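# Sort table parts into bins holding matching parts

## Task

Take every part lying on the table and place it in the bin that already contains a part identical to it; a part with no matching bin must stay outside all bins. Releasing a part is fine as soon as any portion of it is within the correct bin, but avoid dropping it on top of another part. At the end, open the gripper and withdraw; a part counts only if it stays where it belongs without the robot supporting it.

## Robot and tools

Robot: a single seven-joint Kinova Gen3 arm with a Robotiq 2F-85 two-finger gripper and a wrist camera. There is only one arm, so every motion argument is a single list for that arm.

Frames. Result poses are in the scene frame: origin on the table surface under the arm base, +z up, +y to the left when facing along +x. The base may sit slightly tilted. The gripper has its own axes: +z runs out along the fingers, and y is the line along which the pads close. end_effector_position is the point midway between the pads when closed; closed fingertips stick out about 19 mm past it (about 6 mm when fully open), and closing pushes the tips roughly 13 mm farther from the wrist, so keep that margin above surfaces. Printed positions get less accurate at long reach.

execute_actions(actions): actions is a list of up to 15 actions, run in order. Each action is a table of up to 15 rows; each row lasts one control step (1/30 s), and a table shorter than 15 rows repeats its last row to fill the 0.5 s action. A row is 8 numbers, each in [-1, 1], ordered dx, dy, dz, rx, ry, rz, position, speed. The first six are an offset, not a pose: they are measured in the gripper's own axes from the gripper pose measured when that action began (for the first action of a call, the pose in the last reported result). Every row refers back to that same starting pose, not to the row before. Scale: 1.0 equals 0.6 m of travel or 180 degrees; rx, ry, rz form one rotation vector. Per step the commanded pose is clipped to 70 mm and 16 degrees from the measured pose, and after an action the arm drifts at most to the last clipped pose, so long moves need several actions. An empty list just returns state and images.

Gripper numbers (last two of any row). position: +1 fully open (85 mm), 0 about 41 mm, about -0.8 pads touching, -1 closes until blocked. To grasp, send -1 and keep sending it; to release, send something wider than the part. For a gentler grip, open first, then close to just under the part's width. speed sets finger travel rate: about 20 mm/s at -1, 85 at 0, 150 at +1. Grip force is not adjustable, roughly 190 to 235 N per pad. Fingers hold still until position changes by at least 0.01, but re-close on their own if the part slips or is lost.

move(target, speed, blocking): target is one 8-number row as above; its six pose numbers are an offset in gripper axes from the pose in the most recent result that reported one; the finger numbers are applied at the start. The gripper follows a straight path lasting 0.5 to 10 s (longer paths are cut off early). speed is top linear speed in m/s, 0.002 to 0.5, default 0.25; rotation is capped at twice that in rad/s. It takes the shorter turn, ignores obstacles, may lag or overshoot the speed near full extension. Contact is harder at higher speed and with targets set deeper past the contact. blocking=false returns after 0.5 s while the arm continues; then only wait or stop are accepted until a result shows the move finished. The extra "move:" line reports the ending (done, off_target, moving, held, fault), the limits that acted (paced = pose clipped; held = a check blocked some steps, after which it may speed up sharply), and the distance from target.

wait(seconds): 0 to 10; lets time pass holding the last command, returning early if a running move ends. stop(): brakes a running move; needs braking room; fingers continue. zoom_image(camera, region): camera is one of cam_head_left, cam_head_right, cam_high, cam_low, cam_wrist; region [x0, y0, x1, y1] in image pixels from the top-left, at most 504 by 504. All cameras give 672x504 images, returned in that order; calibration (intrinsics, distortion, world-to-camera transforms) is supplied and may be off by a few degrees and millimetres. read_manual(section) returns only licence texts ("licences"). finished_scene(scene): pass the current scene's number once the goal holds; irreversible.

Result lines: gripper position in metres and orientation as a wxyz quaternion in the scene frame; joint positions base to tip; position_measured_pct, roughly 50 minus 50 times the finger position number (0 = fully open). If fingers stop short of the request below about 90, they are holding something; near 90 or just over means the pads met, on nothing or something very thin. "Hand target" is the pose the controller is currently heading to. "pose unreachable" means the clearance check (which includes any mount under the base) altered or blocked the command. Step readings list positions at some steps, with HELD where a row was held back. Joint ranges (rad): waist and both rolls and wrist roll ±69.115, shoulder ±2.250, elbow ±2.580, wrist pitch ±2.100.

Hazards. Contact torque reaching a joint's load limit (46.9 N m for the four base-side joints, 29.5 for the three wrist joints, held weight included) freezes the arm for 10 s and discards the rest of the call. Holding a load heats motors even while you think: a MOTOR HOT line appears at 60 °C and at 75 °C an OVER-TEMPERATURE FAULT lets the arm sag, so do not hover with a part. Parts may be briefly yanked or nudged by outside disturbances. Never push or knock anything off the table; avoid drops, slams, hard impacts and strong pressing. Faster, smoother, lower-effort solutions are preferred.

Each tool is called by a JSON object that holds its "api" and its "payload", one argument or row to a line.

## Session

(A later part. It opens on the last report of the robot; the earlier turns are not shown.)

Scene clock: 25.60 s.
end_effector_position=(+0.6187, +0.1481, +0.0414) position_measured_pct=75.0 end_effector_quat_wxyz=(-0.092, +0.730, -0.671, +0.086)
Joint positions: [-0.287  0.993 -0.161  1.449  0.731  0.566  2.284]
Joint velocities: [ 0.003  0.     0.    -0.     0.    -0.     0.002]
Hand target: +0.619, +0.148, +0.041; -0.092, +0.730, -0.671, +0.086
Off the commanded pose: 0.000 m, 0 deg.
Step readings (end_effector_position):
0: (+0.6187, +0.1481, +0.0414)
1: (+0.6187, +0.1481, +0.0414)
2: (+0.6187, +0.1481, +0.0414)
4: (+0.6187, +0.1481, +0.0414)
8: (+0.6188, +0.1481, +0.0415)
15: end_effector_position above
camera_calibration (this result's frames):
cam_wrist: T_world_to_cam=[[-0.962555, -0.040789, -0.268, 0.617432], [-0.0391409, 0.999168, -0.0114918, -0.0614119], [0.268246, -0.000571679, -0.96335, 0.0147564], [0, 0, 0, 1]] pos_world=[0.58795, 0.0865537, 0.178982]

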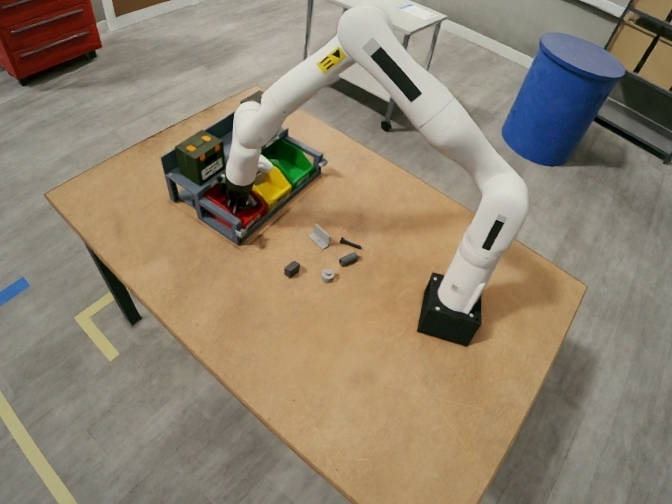

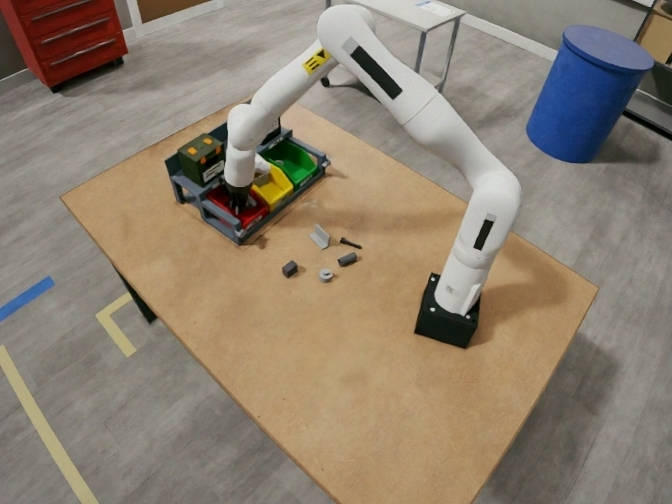

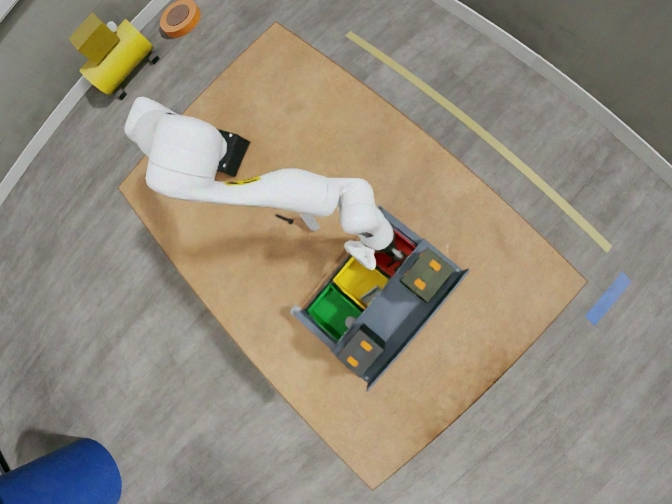

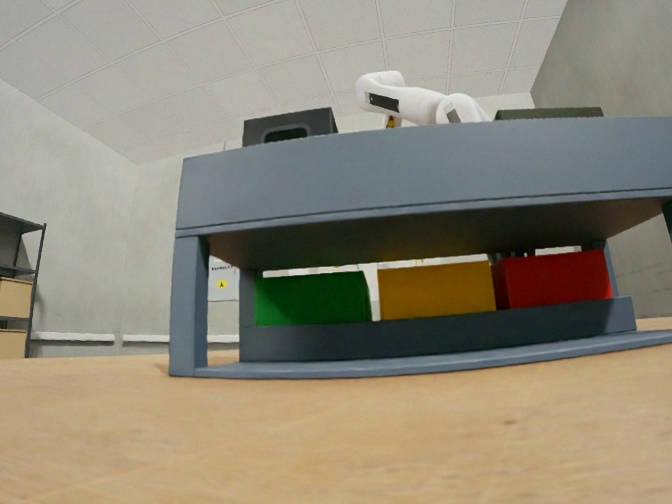

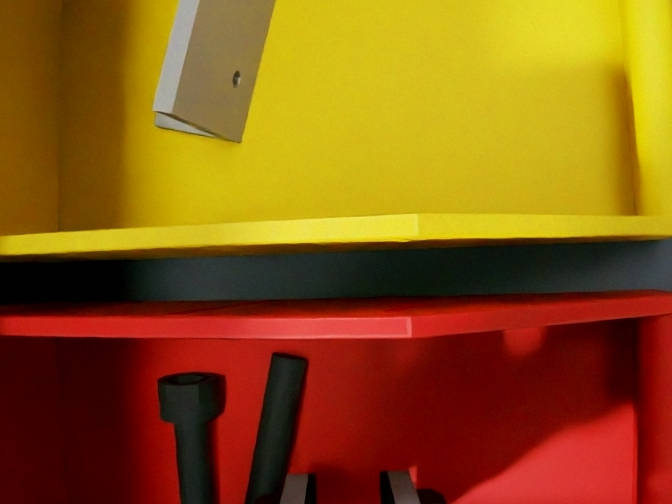

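{"api": "move", "payload": {
  "target": [0,0,-0.1167,0,0,0,-0.5,0],
  "speed": 0.25
}}

{"api": "move", "payload": {
  "target": [0.2063,0.4688,-0.1565,-0.0677,0.0533,0.422,-0.3,0],
  "speed": 0.4
}}

Scene clock: 28.30 s.
end_effector_position=(+0.6011, +0.1469, +0.1090) position_measured_pct=75.0 end_effector_quat_wxyz=(-0.092, +0.731, -0.671, +0.086)
Joint positions: [-0.289  0.852 -0.204  1.509  0.685  0.656  2.313]
Joint velocities: [ 0.001 -0.004 -0.001  0.001 -0.001  0.001  0.   ]
Hand target: +0.601, +0.147, +0.109; -0.092, +0.731, -0.671, +0.086
Off the commanded pose: 0.000 m, 0 deg.
move: done
camera_calibration (this result's frames):
cam_wrist: T_world_to_cam=[[-0.962655, -0.0411386, -0.267588, 0.618598], [-0.0395273, 0.999153, -0.0114082, -0.0599159], [0.267831, -0.000405163, -0.963466, 0.0848691], [0, 0, 0, 1]] pos_world=[0.570397, 0.0853478, 0.246614]

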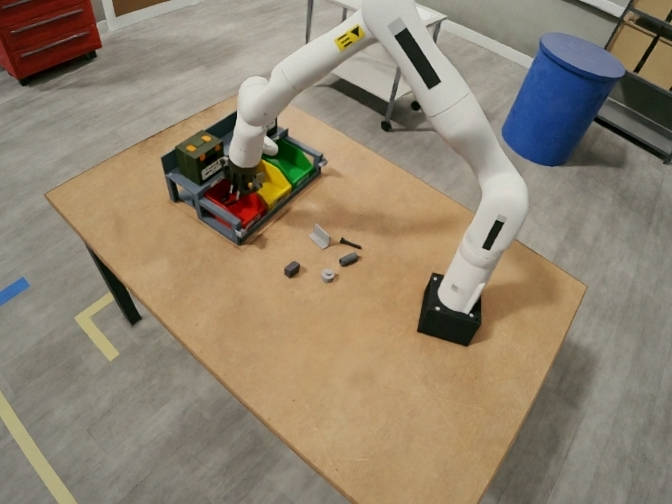

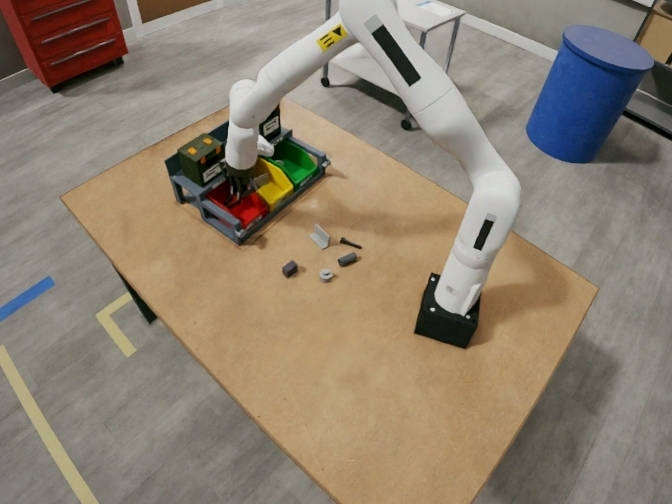

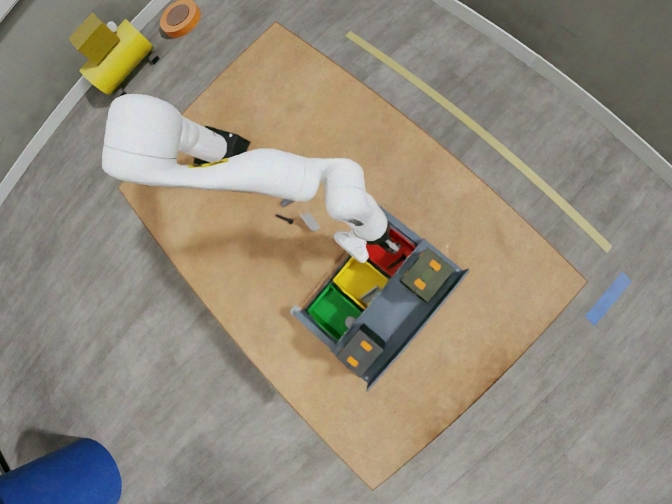

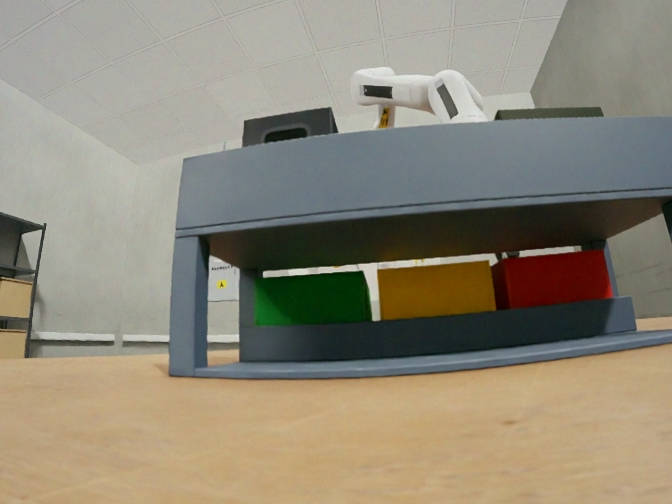

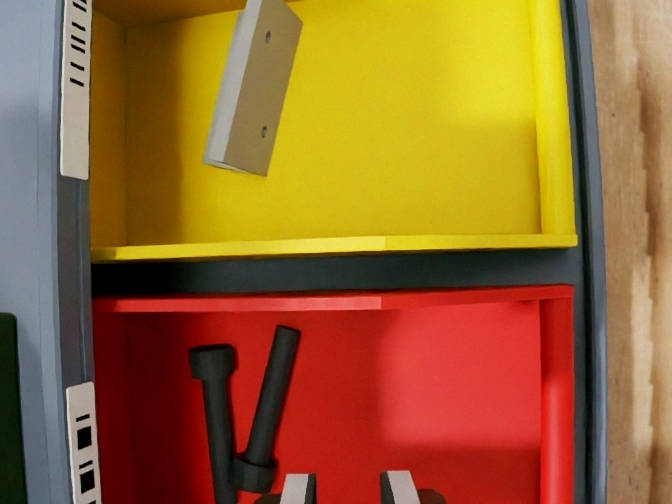

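Scene clock: 30.53 s.
end_effector_position=(+0.3175, -0.0021, +0.1296) position_measured_pct=65.1 end_effector_quat_wxyz=(+0.000, -0.161, +0.987, -0.002)
Joint positions: [-0.322  0.426  0.071  2.316  0.362  0.4    1.299]
Joint velocities: [-0.    -0.007  0.003  0.003  0.002 -0.003 -0.005]
Hand target: +0.318, -0.002, +0.130; +0.000, -0.161, +0.987, -0.002
Off the commanded pose: 0.001 m, 0 deg.
move: done
camera_calibration (this result's frames):
cam_wrist: T_world_to_cam=[[-0.278764, 0.960092, -0.0226795, 0.0982456], [0.960268, 0.278333, -0.0203951, -0.239806], [-0.0132688, -0.0274638, -0.999535, 0.274451], [0, 0, 0, 1]] pos_world=[0.261307, -0.0200414, 0.27166]

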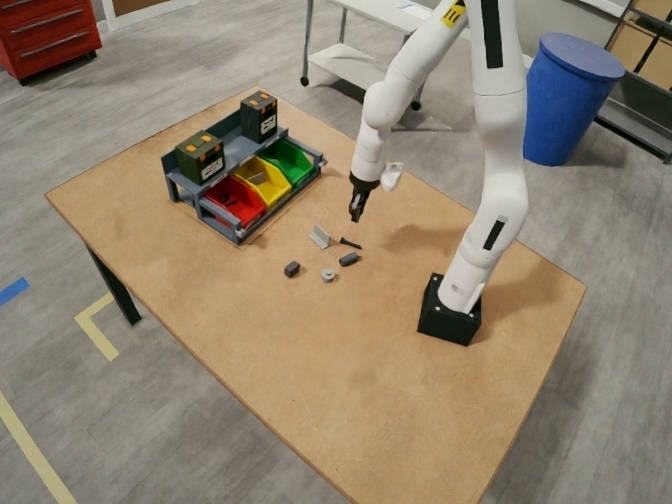

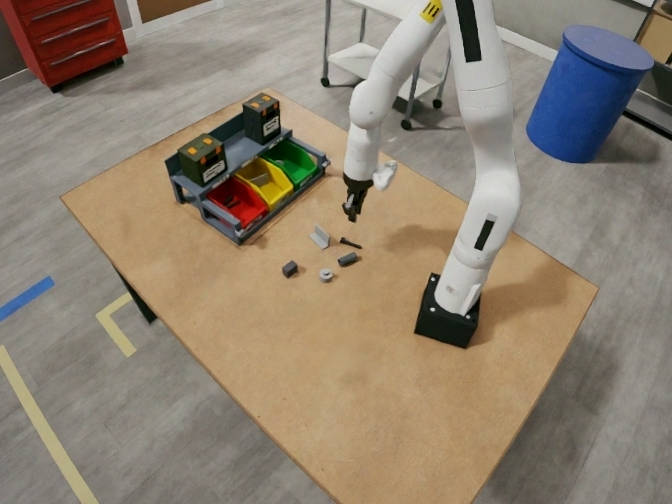

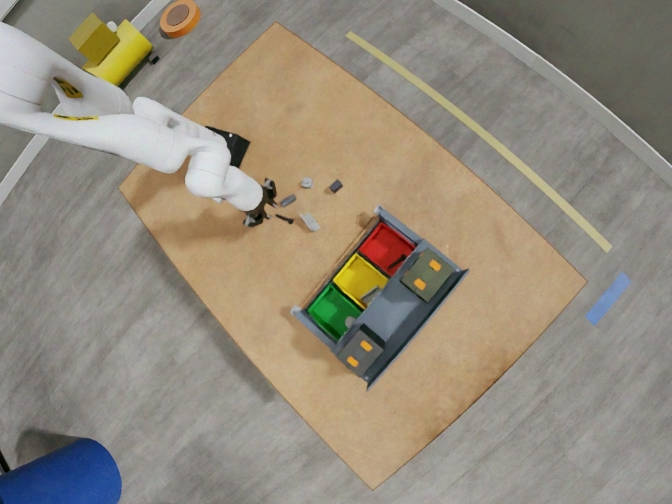

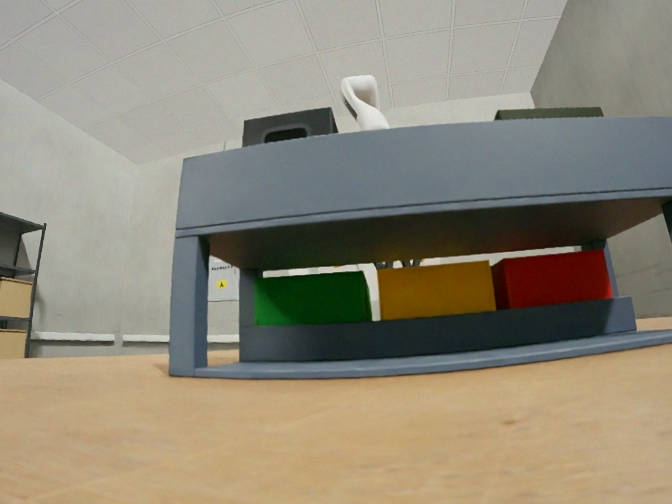

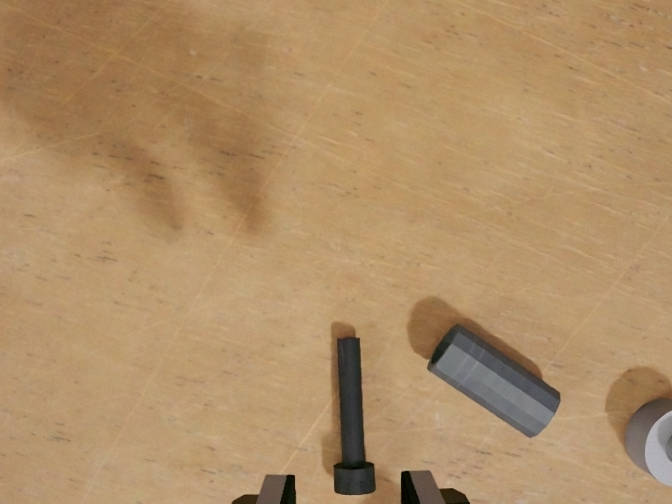

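{"api": "move", "payload": {
  "target": [-0.002,0.0048,0.176,0,0,0,-0.35,0],
  "speed": 0.16
}}

Scene clock: 32.47 s.
end_effector_position=(+0.3183, +0.0002, +0.0238) position_measured_pct=67.5 end_effector_quat_wxyz=(+0.001, -0.161, +0.987, -0.002)
Joint positions: [-0.398  0.787  0.245  2.35   0.461 -0.012  1.203]
Joint velocities: [-0.005  0.009  0.003  0.001 -0.001 -0.005 -0.   ]
Hand target: +0.318, +0.000, +0.024; +0.000, -0.161, +0.987, -0.002
Off the commanded pose: 0.001 m, 0 deg.
move: done
camera_calibration (this result's frames):
cam_wrist: T_world_to_cam=[[-0.27817, 0.960245, -0.0234745, 0.0936193], [0.960454, 0.277753, -0.0195292, -0.243437], [-0.0122327, -0.0279786, -0.999534, 0.16849], [0, 0, 0, 1]] pos_world=[0.261914, -0.0175678, 0.165855]

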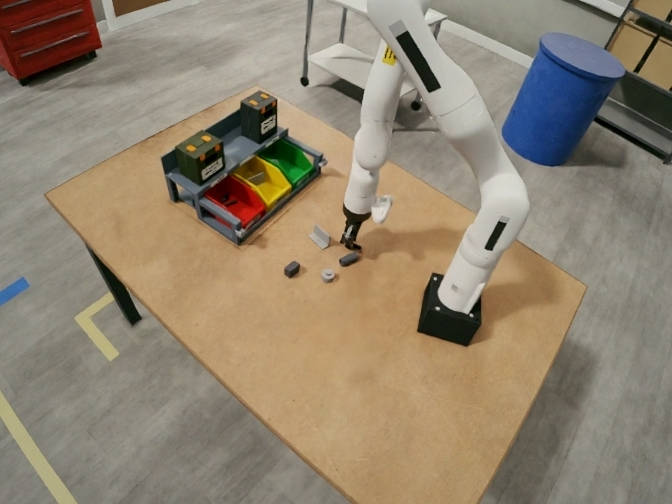

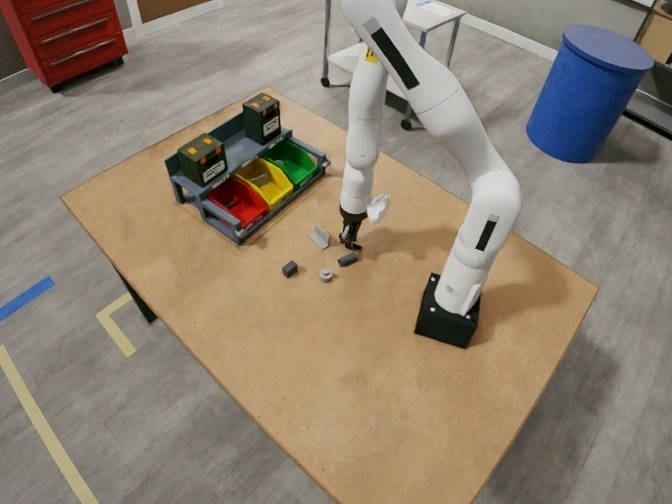

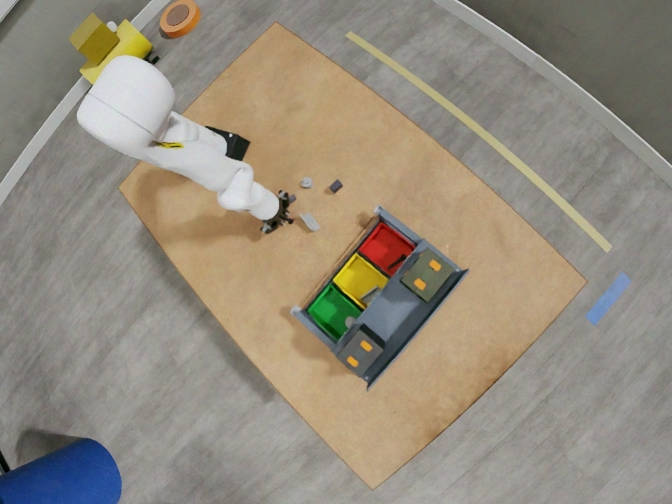

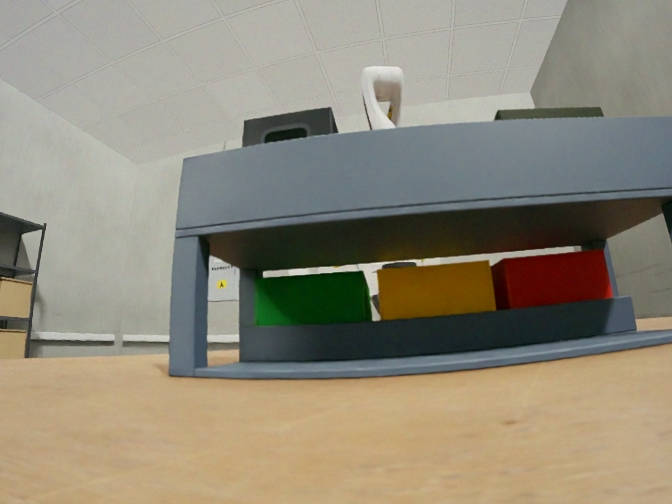

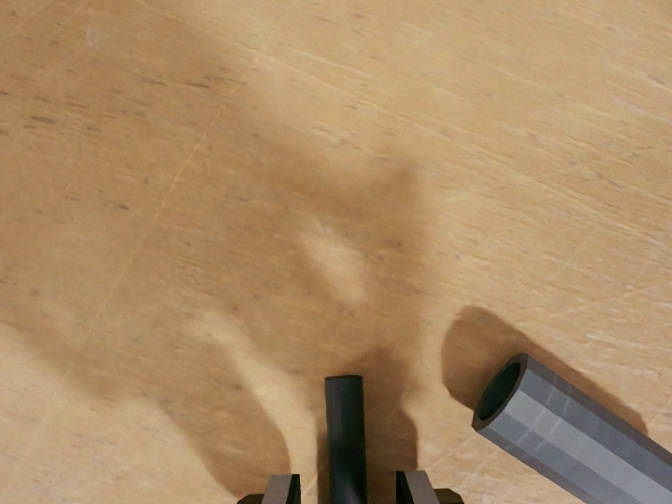

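{"api": "execute_actions", "payload": {
  "actions": []
}}

Scene clock: 36.50 s.
end_effector_position=(+0.3181, +0.0003, +0.0236) position_measured_pct=67.5 end_effector_quat_wxyz=(+0.000, -0.161, +0.987, -0.002)
Joint positions: [-0.398  0.788  0.246  2.35   0.461 -0.013  1.203]
Joint velocities: [-0.001  0.    -0.     0.     0.     0.     0.   ]
Hand target: +0.318, +0.000, +0.024; +0.000, -0.161, +0.987, -0.002
Off the commanded pose: 0.001 m, 0 deg.
camera_calibration (this result's frames):
cam_wrist: T_world_to_cam=[[-0.278694, 0.96009, -0.0236077, 0.0936388], [0.960295, 0.278258, -0.0201505, -0.243172], [-0.0127773, -0.0282861, -0.999518, 0.168399], [0, 0, 0, 1]] pos_world=[0.261765, -0.0174738, 0.165628]

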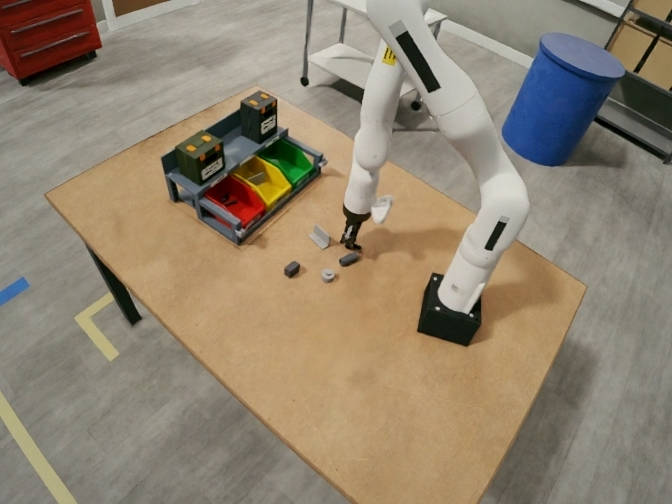

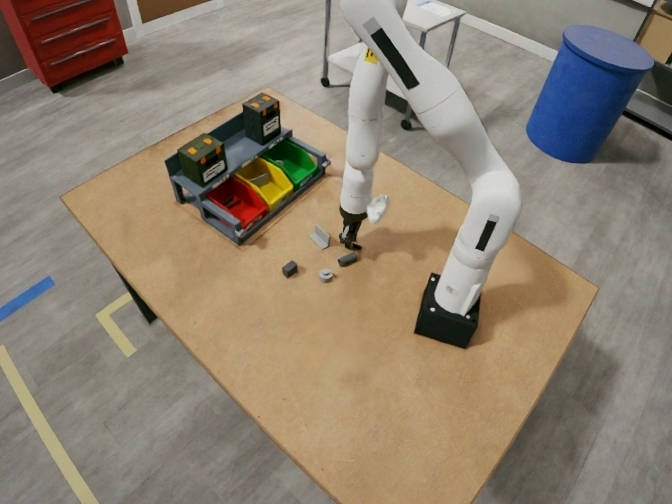

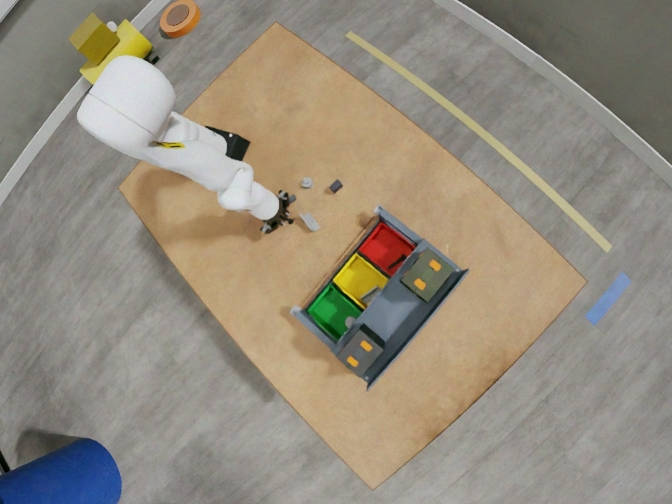

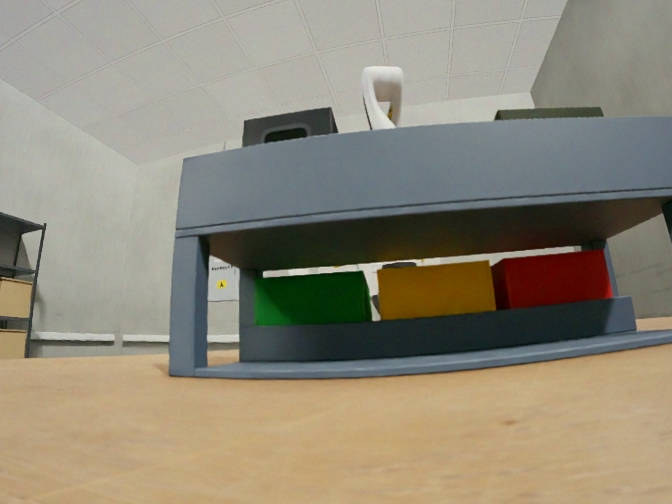

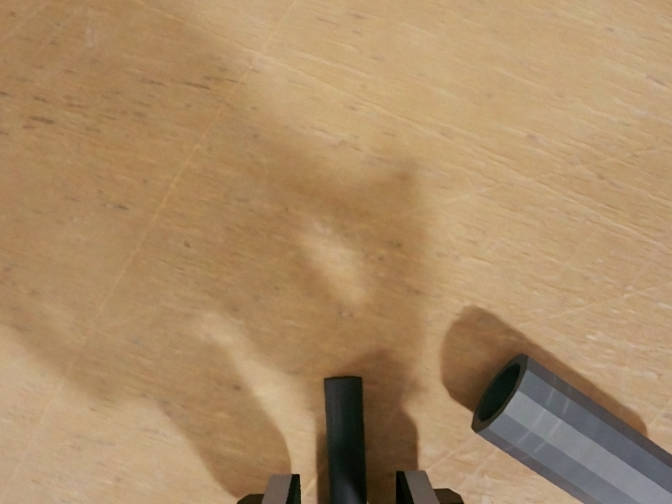

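{"api": "execute_actions", "payload": {
  "actions": [
    [[0,0,0.001,0,0,0,-0.35,0],[0,0,0.002,0,0,0,-0.35,0],[0,0,0.003,0,0,0,-0.35,0],[0,0,0.004,0,0,0,-0.35,0],[0,0,0.005,0,0,0,-0.35,0],[0,0,0.006,0,0,0,-0.35,0],[0,0,0.006,0,0,0,-0.35,0],[0,0,0.006,0,0,0,-0.35,0],[0,0,0.006,0,0,0,-0.35,0],[0,0,0.006,0,0,0,-1,-0.2]],
    [[0,0,0,0,0,0,-1,-0.2]]
  ]
}}

{"api": "move", "payload": {
  "target": [0,0,-0.09,0,0,0,-1,-0.2],
  "speed": 0.2
}}

Scene clock: 38.40 s.
end_effector_position=(+0.3181, +0.0003, +0.0203) position_measured_pct=86.9 end_effector_quat_wxyz=(+0.000, -0.161, +0.987, -0.002)
Joint positions: [-0.4    0.8    0.25   2.35   0.461 -0.025  1.203]
Joint velocities: [-0.001 -0.    -0.001 -0.001  0.001  0.     0.001]
Hand target: +0.318, +0.000, +0.020; +0.000, -0.161, +0.987, -0.002
Off the commanded pose: 0.000 m, 0 deg.
Step readings (end_effector_position; steps 1 to 15: 1st action; 16 to 30: 2nd action):
0: (+0.3181, +0.0003, +0.0236)
1: (+0.3180, +0.0003, +0.0235)
2: (+0.3180, +0.0003, +0.0232)
4: (+0.3179, +0.0003, +0.0224)
8: (+0.3181, +0.0003, +0.0207)
15: (+0.3181, +0.0003, +0.0201)
16: (+0.3181, +0.0003, +0.0201)
17: (+0.3181, +0.0003, +0.0201)
19: (+0.3181, +0.0003, +0.0202)
23: (+0.3181, +0.0003, +0.0203)
30: end_effector_position above
camera_calibration (this result's frames):
cam_wrist: T_world_to_cam=[[-0.2786, 0.960117, -0.0235979, 0.093565], [0.960328, 0.278178, -0.0196552, -0.243331], [-0.0123069, -0.0281376, -0.999528, 0.164998], [0, 0, 0, 1]] pos_world=[0.261775, -0.0175015, 0.162346]

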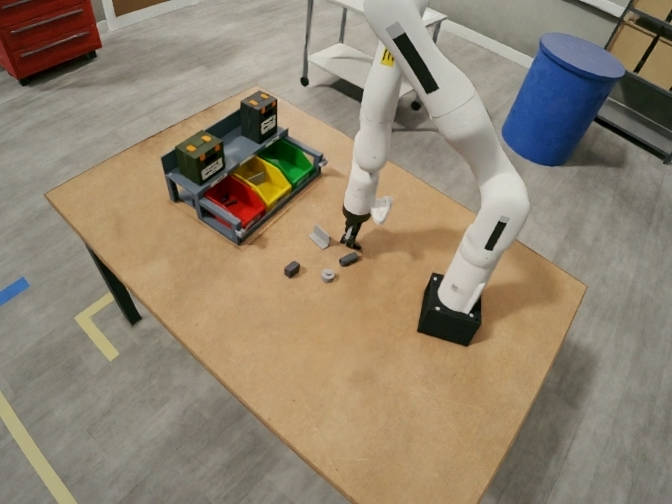

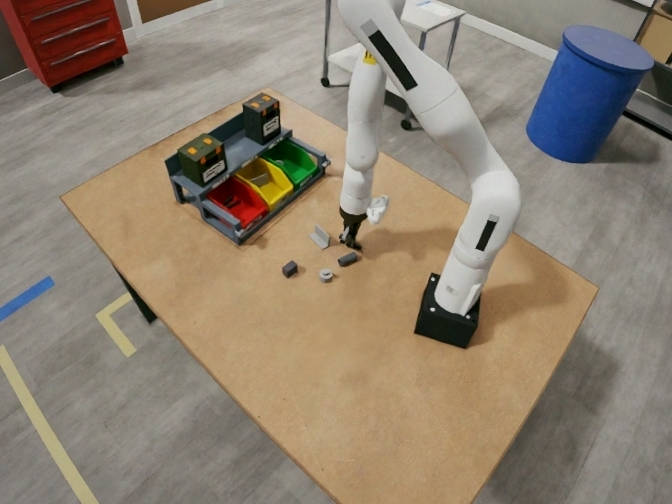

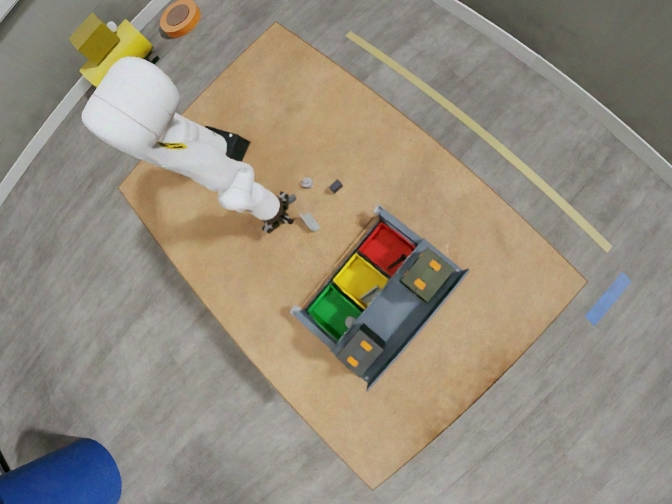

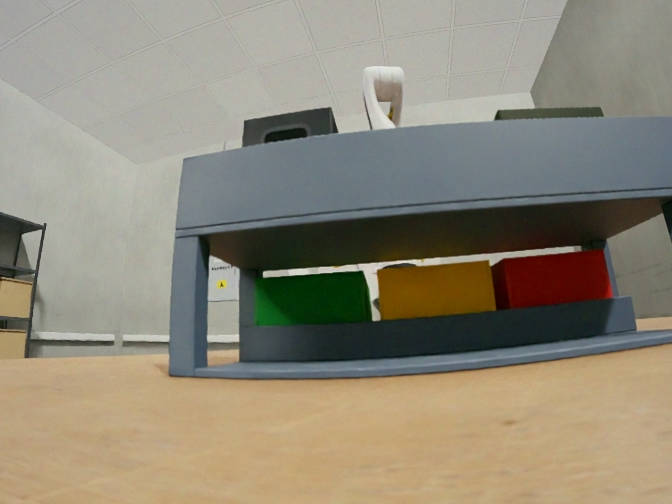

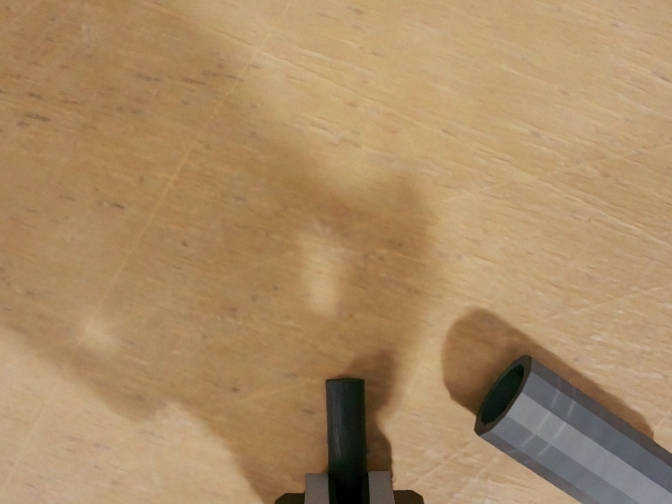

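Scene clock: 39.33 s.
end_effector_position=(+0.3178, +0.0007, +0.0743) position_measured_pct=86.9 end_effector_quat_wxyz=(+0.000, -0.161, +0.987, -0.002)
Joint positions: [-0.364  0.607  0.158  2.347  0.445  0.181  1.217]
Joint velocities: [ 0.007 -0.008 -0.004 -0.003 -0.002  0.005  0.002]
Hand target: +0.318, +0.001, +0.075; +0.000, -0.161, +0.987, -0.002
Off the commanded pose: 0.000 m, 0 deg.
move: done
camera_calibration (this result's frames):
cam_wrist: T_world_to_cam=[[-0.279114, 0.959973, -0.0233872, 0.0945019], [0.96017, 0.278677, -0.0203115, -0.241946], [-0.0129811, -0.028125, -0.99952, 0.21915], [0, 0, 0, 1]] pos_world=[0.261531, -0.0171309, 0.21634]

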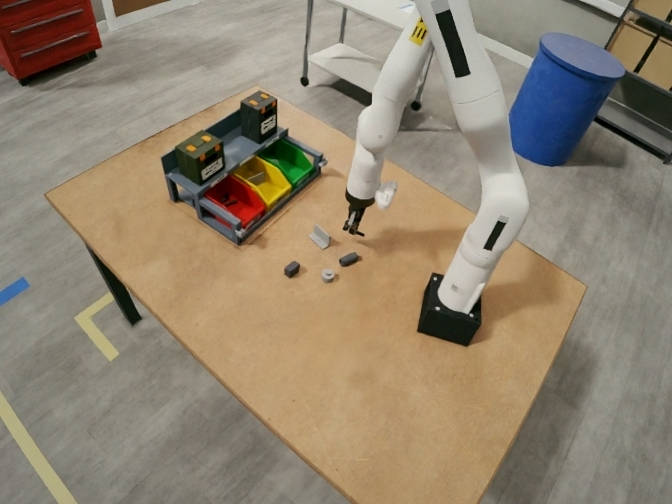

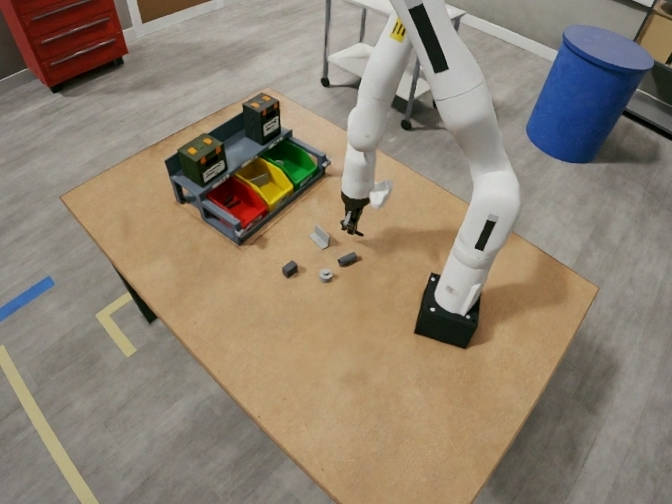

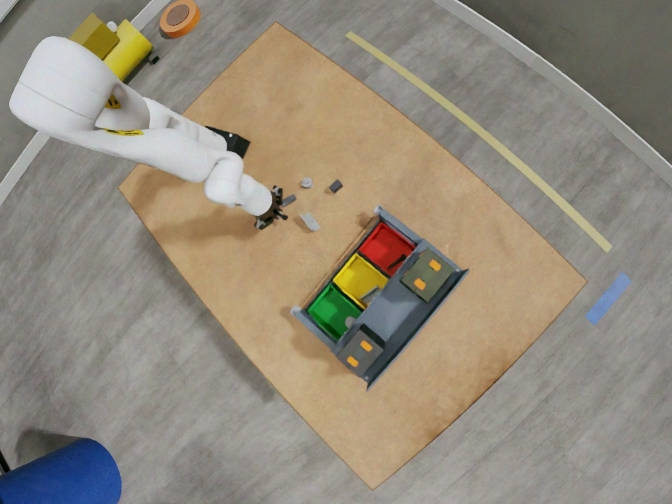

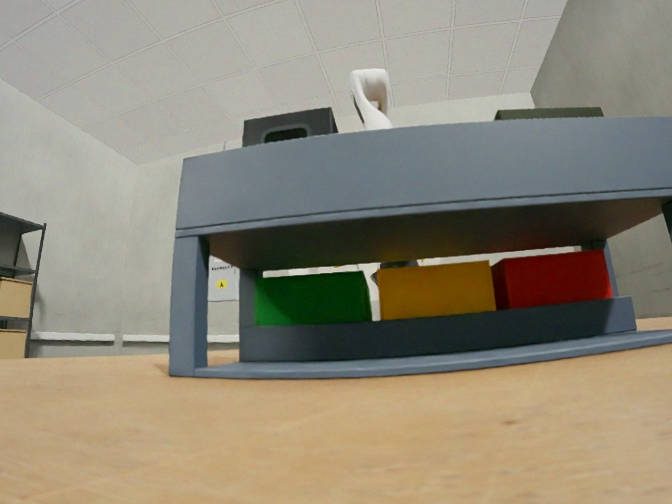

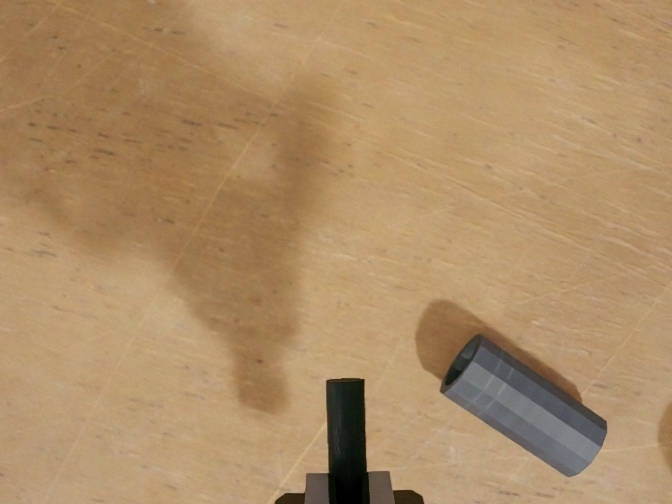

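{"api": "move", "payload": {
  "target": [-0.5239,0.0836,-0.1095,0,0,-0.425,-1,-0.2],
  "speed": 0.35
}}

Scene clock: 42.77 s.
end_effector_position=(+0.5987, +0.1493, +0.1409) position_measured_pct=86.9 end_effector_quat_wxyz=(+0.000, +0.737, -0.675, +0.001)
Joint positions: [-0.208  0.945 -0.379  1.151  0.523  1.143  2.551]
Joint velocities: [-0.001  0.013  0.    -0.016 -0.002  0.013  0.007]
Hand target: +0.599, +0.149, +0.140; +0.001, +0.737, -0.675, +0.000
Off the commanded pose: 0.002 m, 0 deg.
move: done
camera_calibration (this result's frames):
cam_wrist: T_world_to_cam=[[-0.998722, -0.0465968, -0.0195837, 0.612352], [-0.0461742, 0.998702, -0.0215051, -0.0565312], [0.0205603, -0.0205734, -0.999577, 0.272355], [0, 0, 0, 1]] pos_world=[0.60336, 0.0905947, 0.283016]

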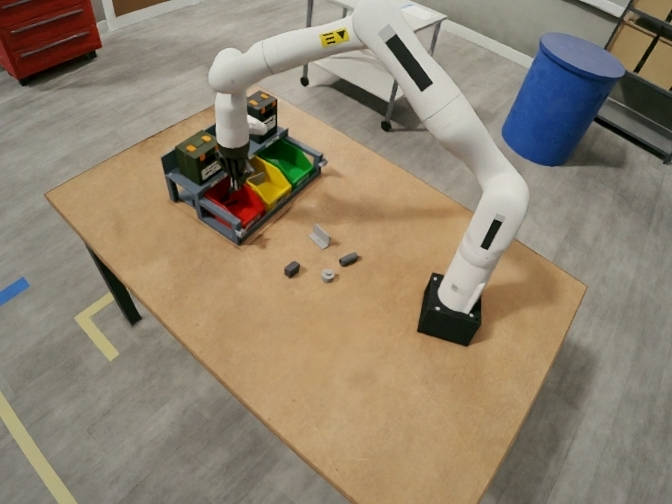

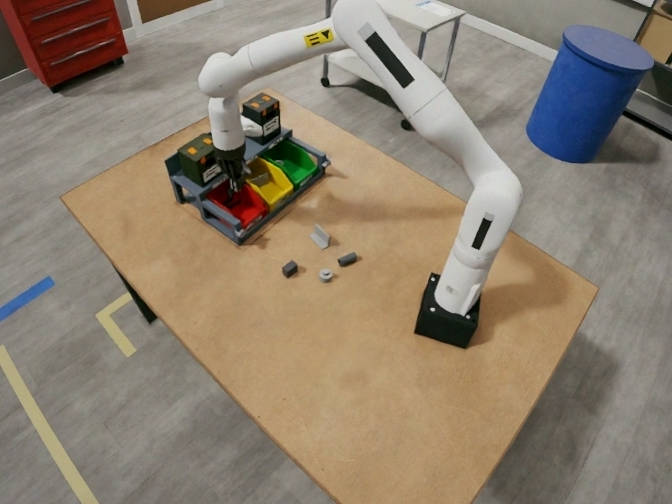

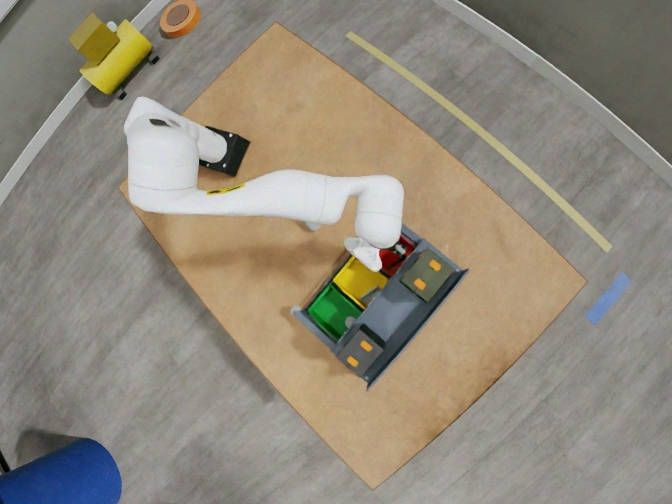

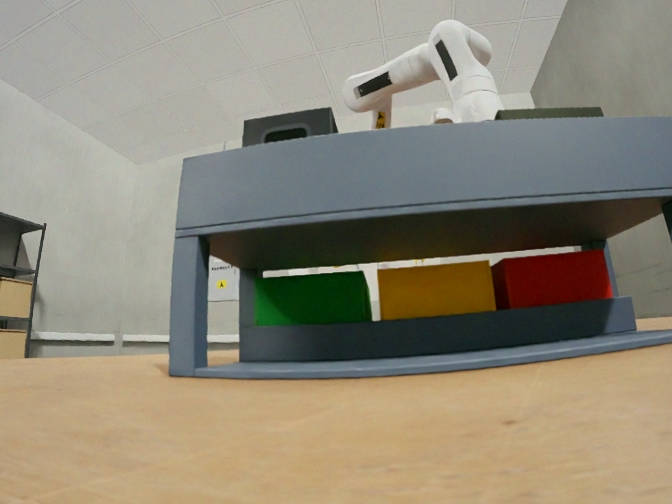

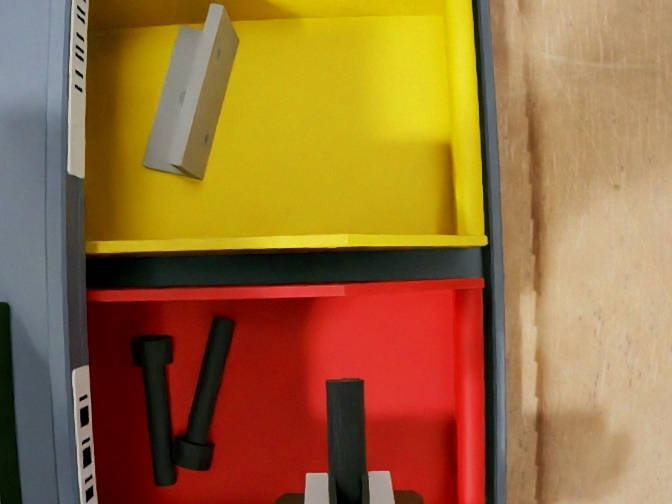

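{"api": "move", "payload": {
  "target": [0.0025,0,0.1715,0,0,0,-1,-0.2],
  "speed": 0.14
}}

Scene clock: 44.37 s.
end_effector_position=(+0.5993, +0.1474, +0.0381) position_measured_pct=86.9 end_effector_quat_wxyz=(+0.000, +0.737, -0.676, +0.001)
Joint positions: [-0.192  1.092 -0.34   1.188  0.582  0.962  2.515]
Joint velocities: [ 0.     0.003 -0.001 -0.002  0.    -0.001  0.   ]
Hand target: +0.599, +0.147, +0.038; +0.000, +0.737, -0.676, +0.001
Off the commanded pose: 0.001 m, 0 deg.
move: done
camera_calibration (this result's frames):
cam_wrist: T_world_to_cam=[[-0.998741, -0.0460173, -0.019954, 0.610787], [-0.0455802, 0.998722, -0.0218314, -0.0571472], [0.0209331, -0.0208945, -0.999563, 0.169391], [0, 0, 0, 1]] pos_world=[0.603868, 0.0887202, 0.180257]

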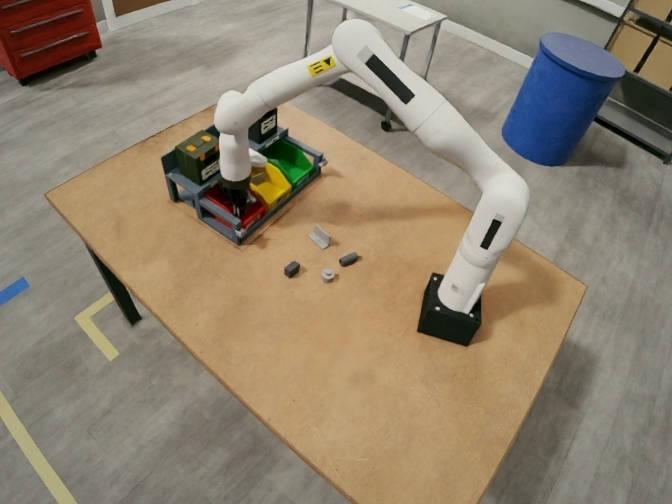

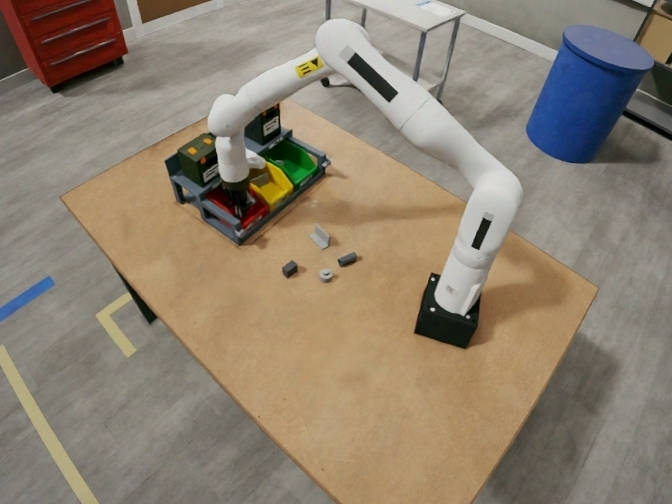

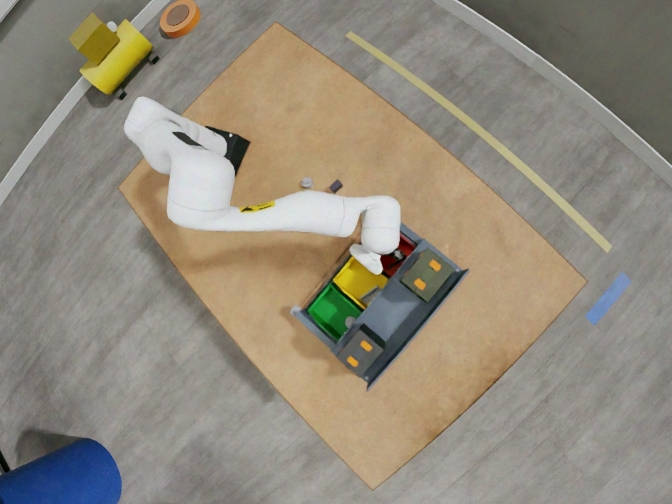

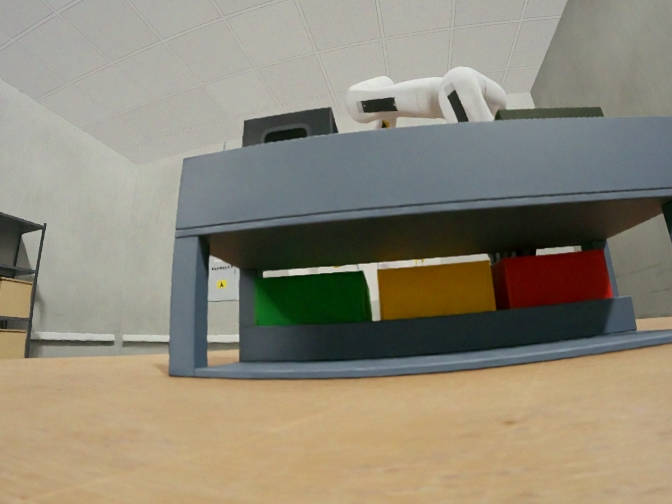

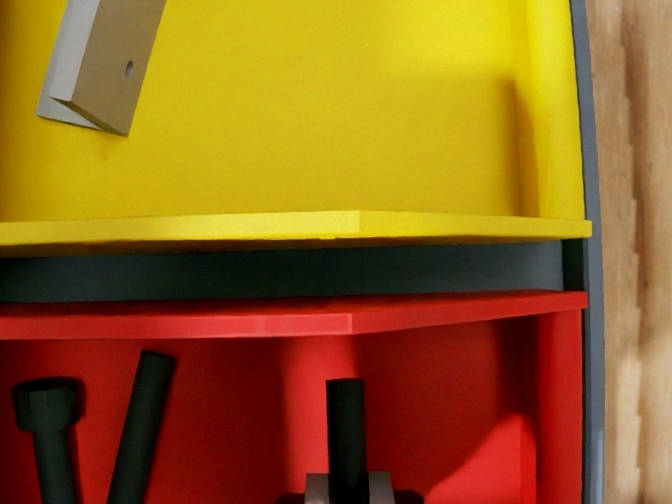

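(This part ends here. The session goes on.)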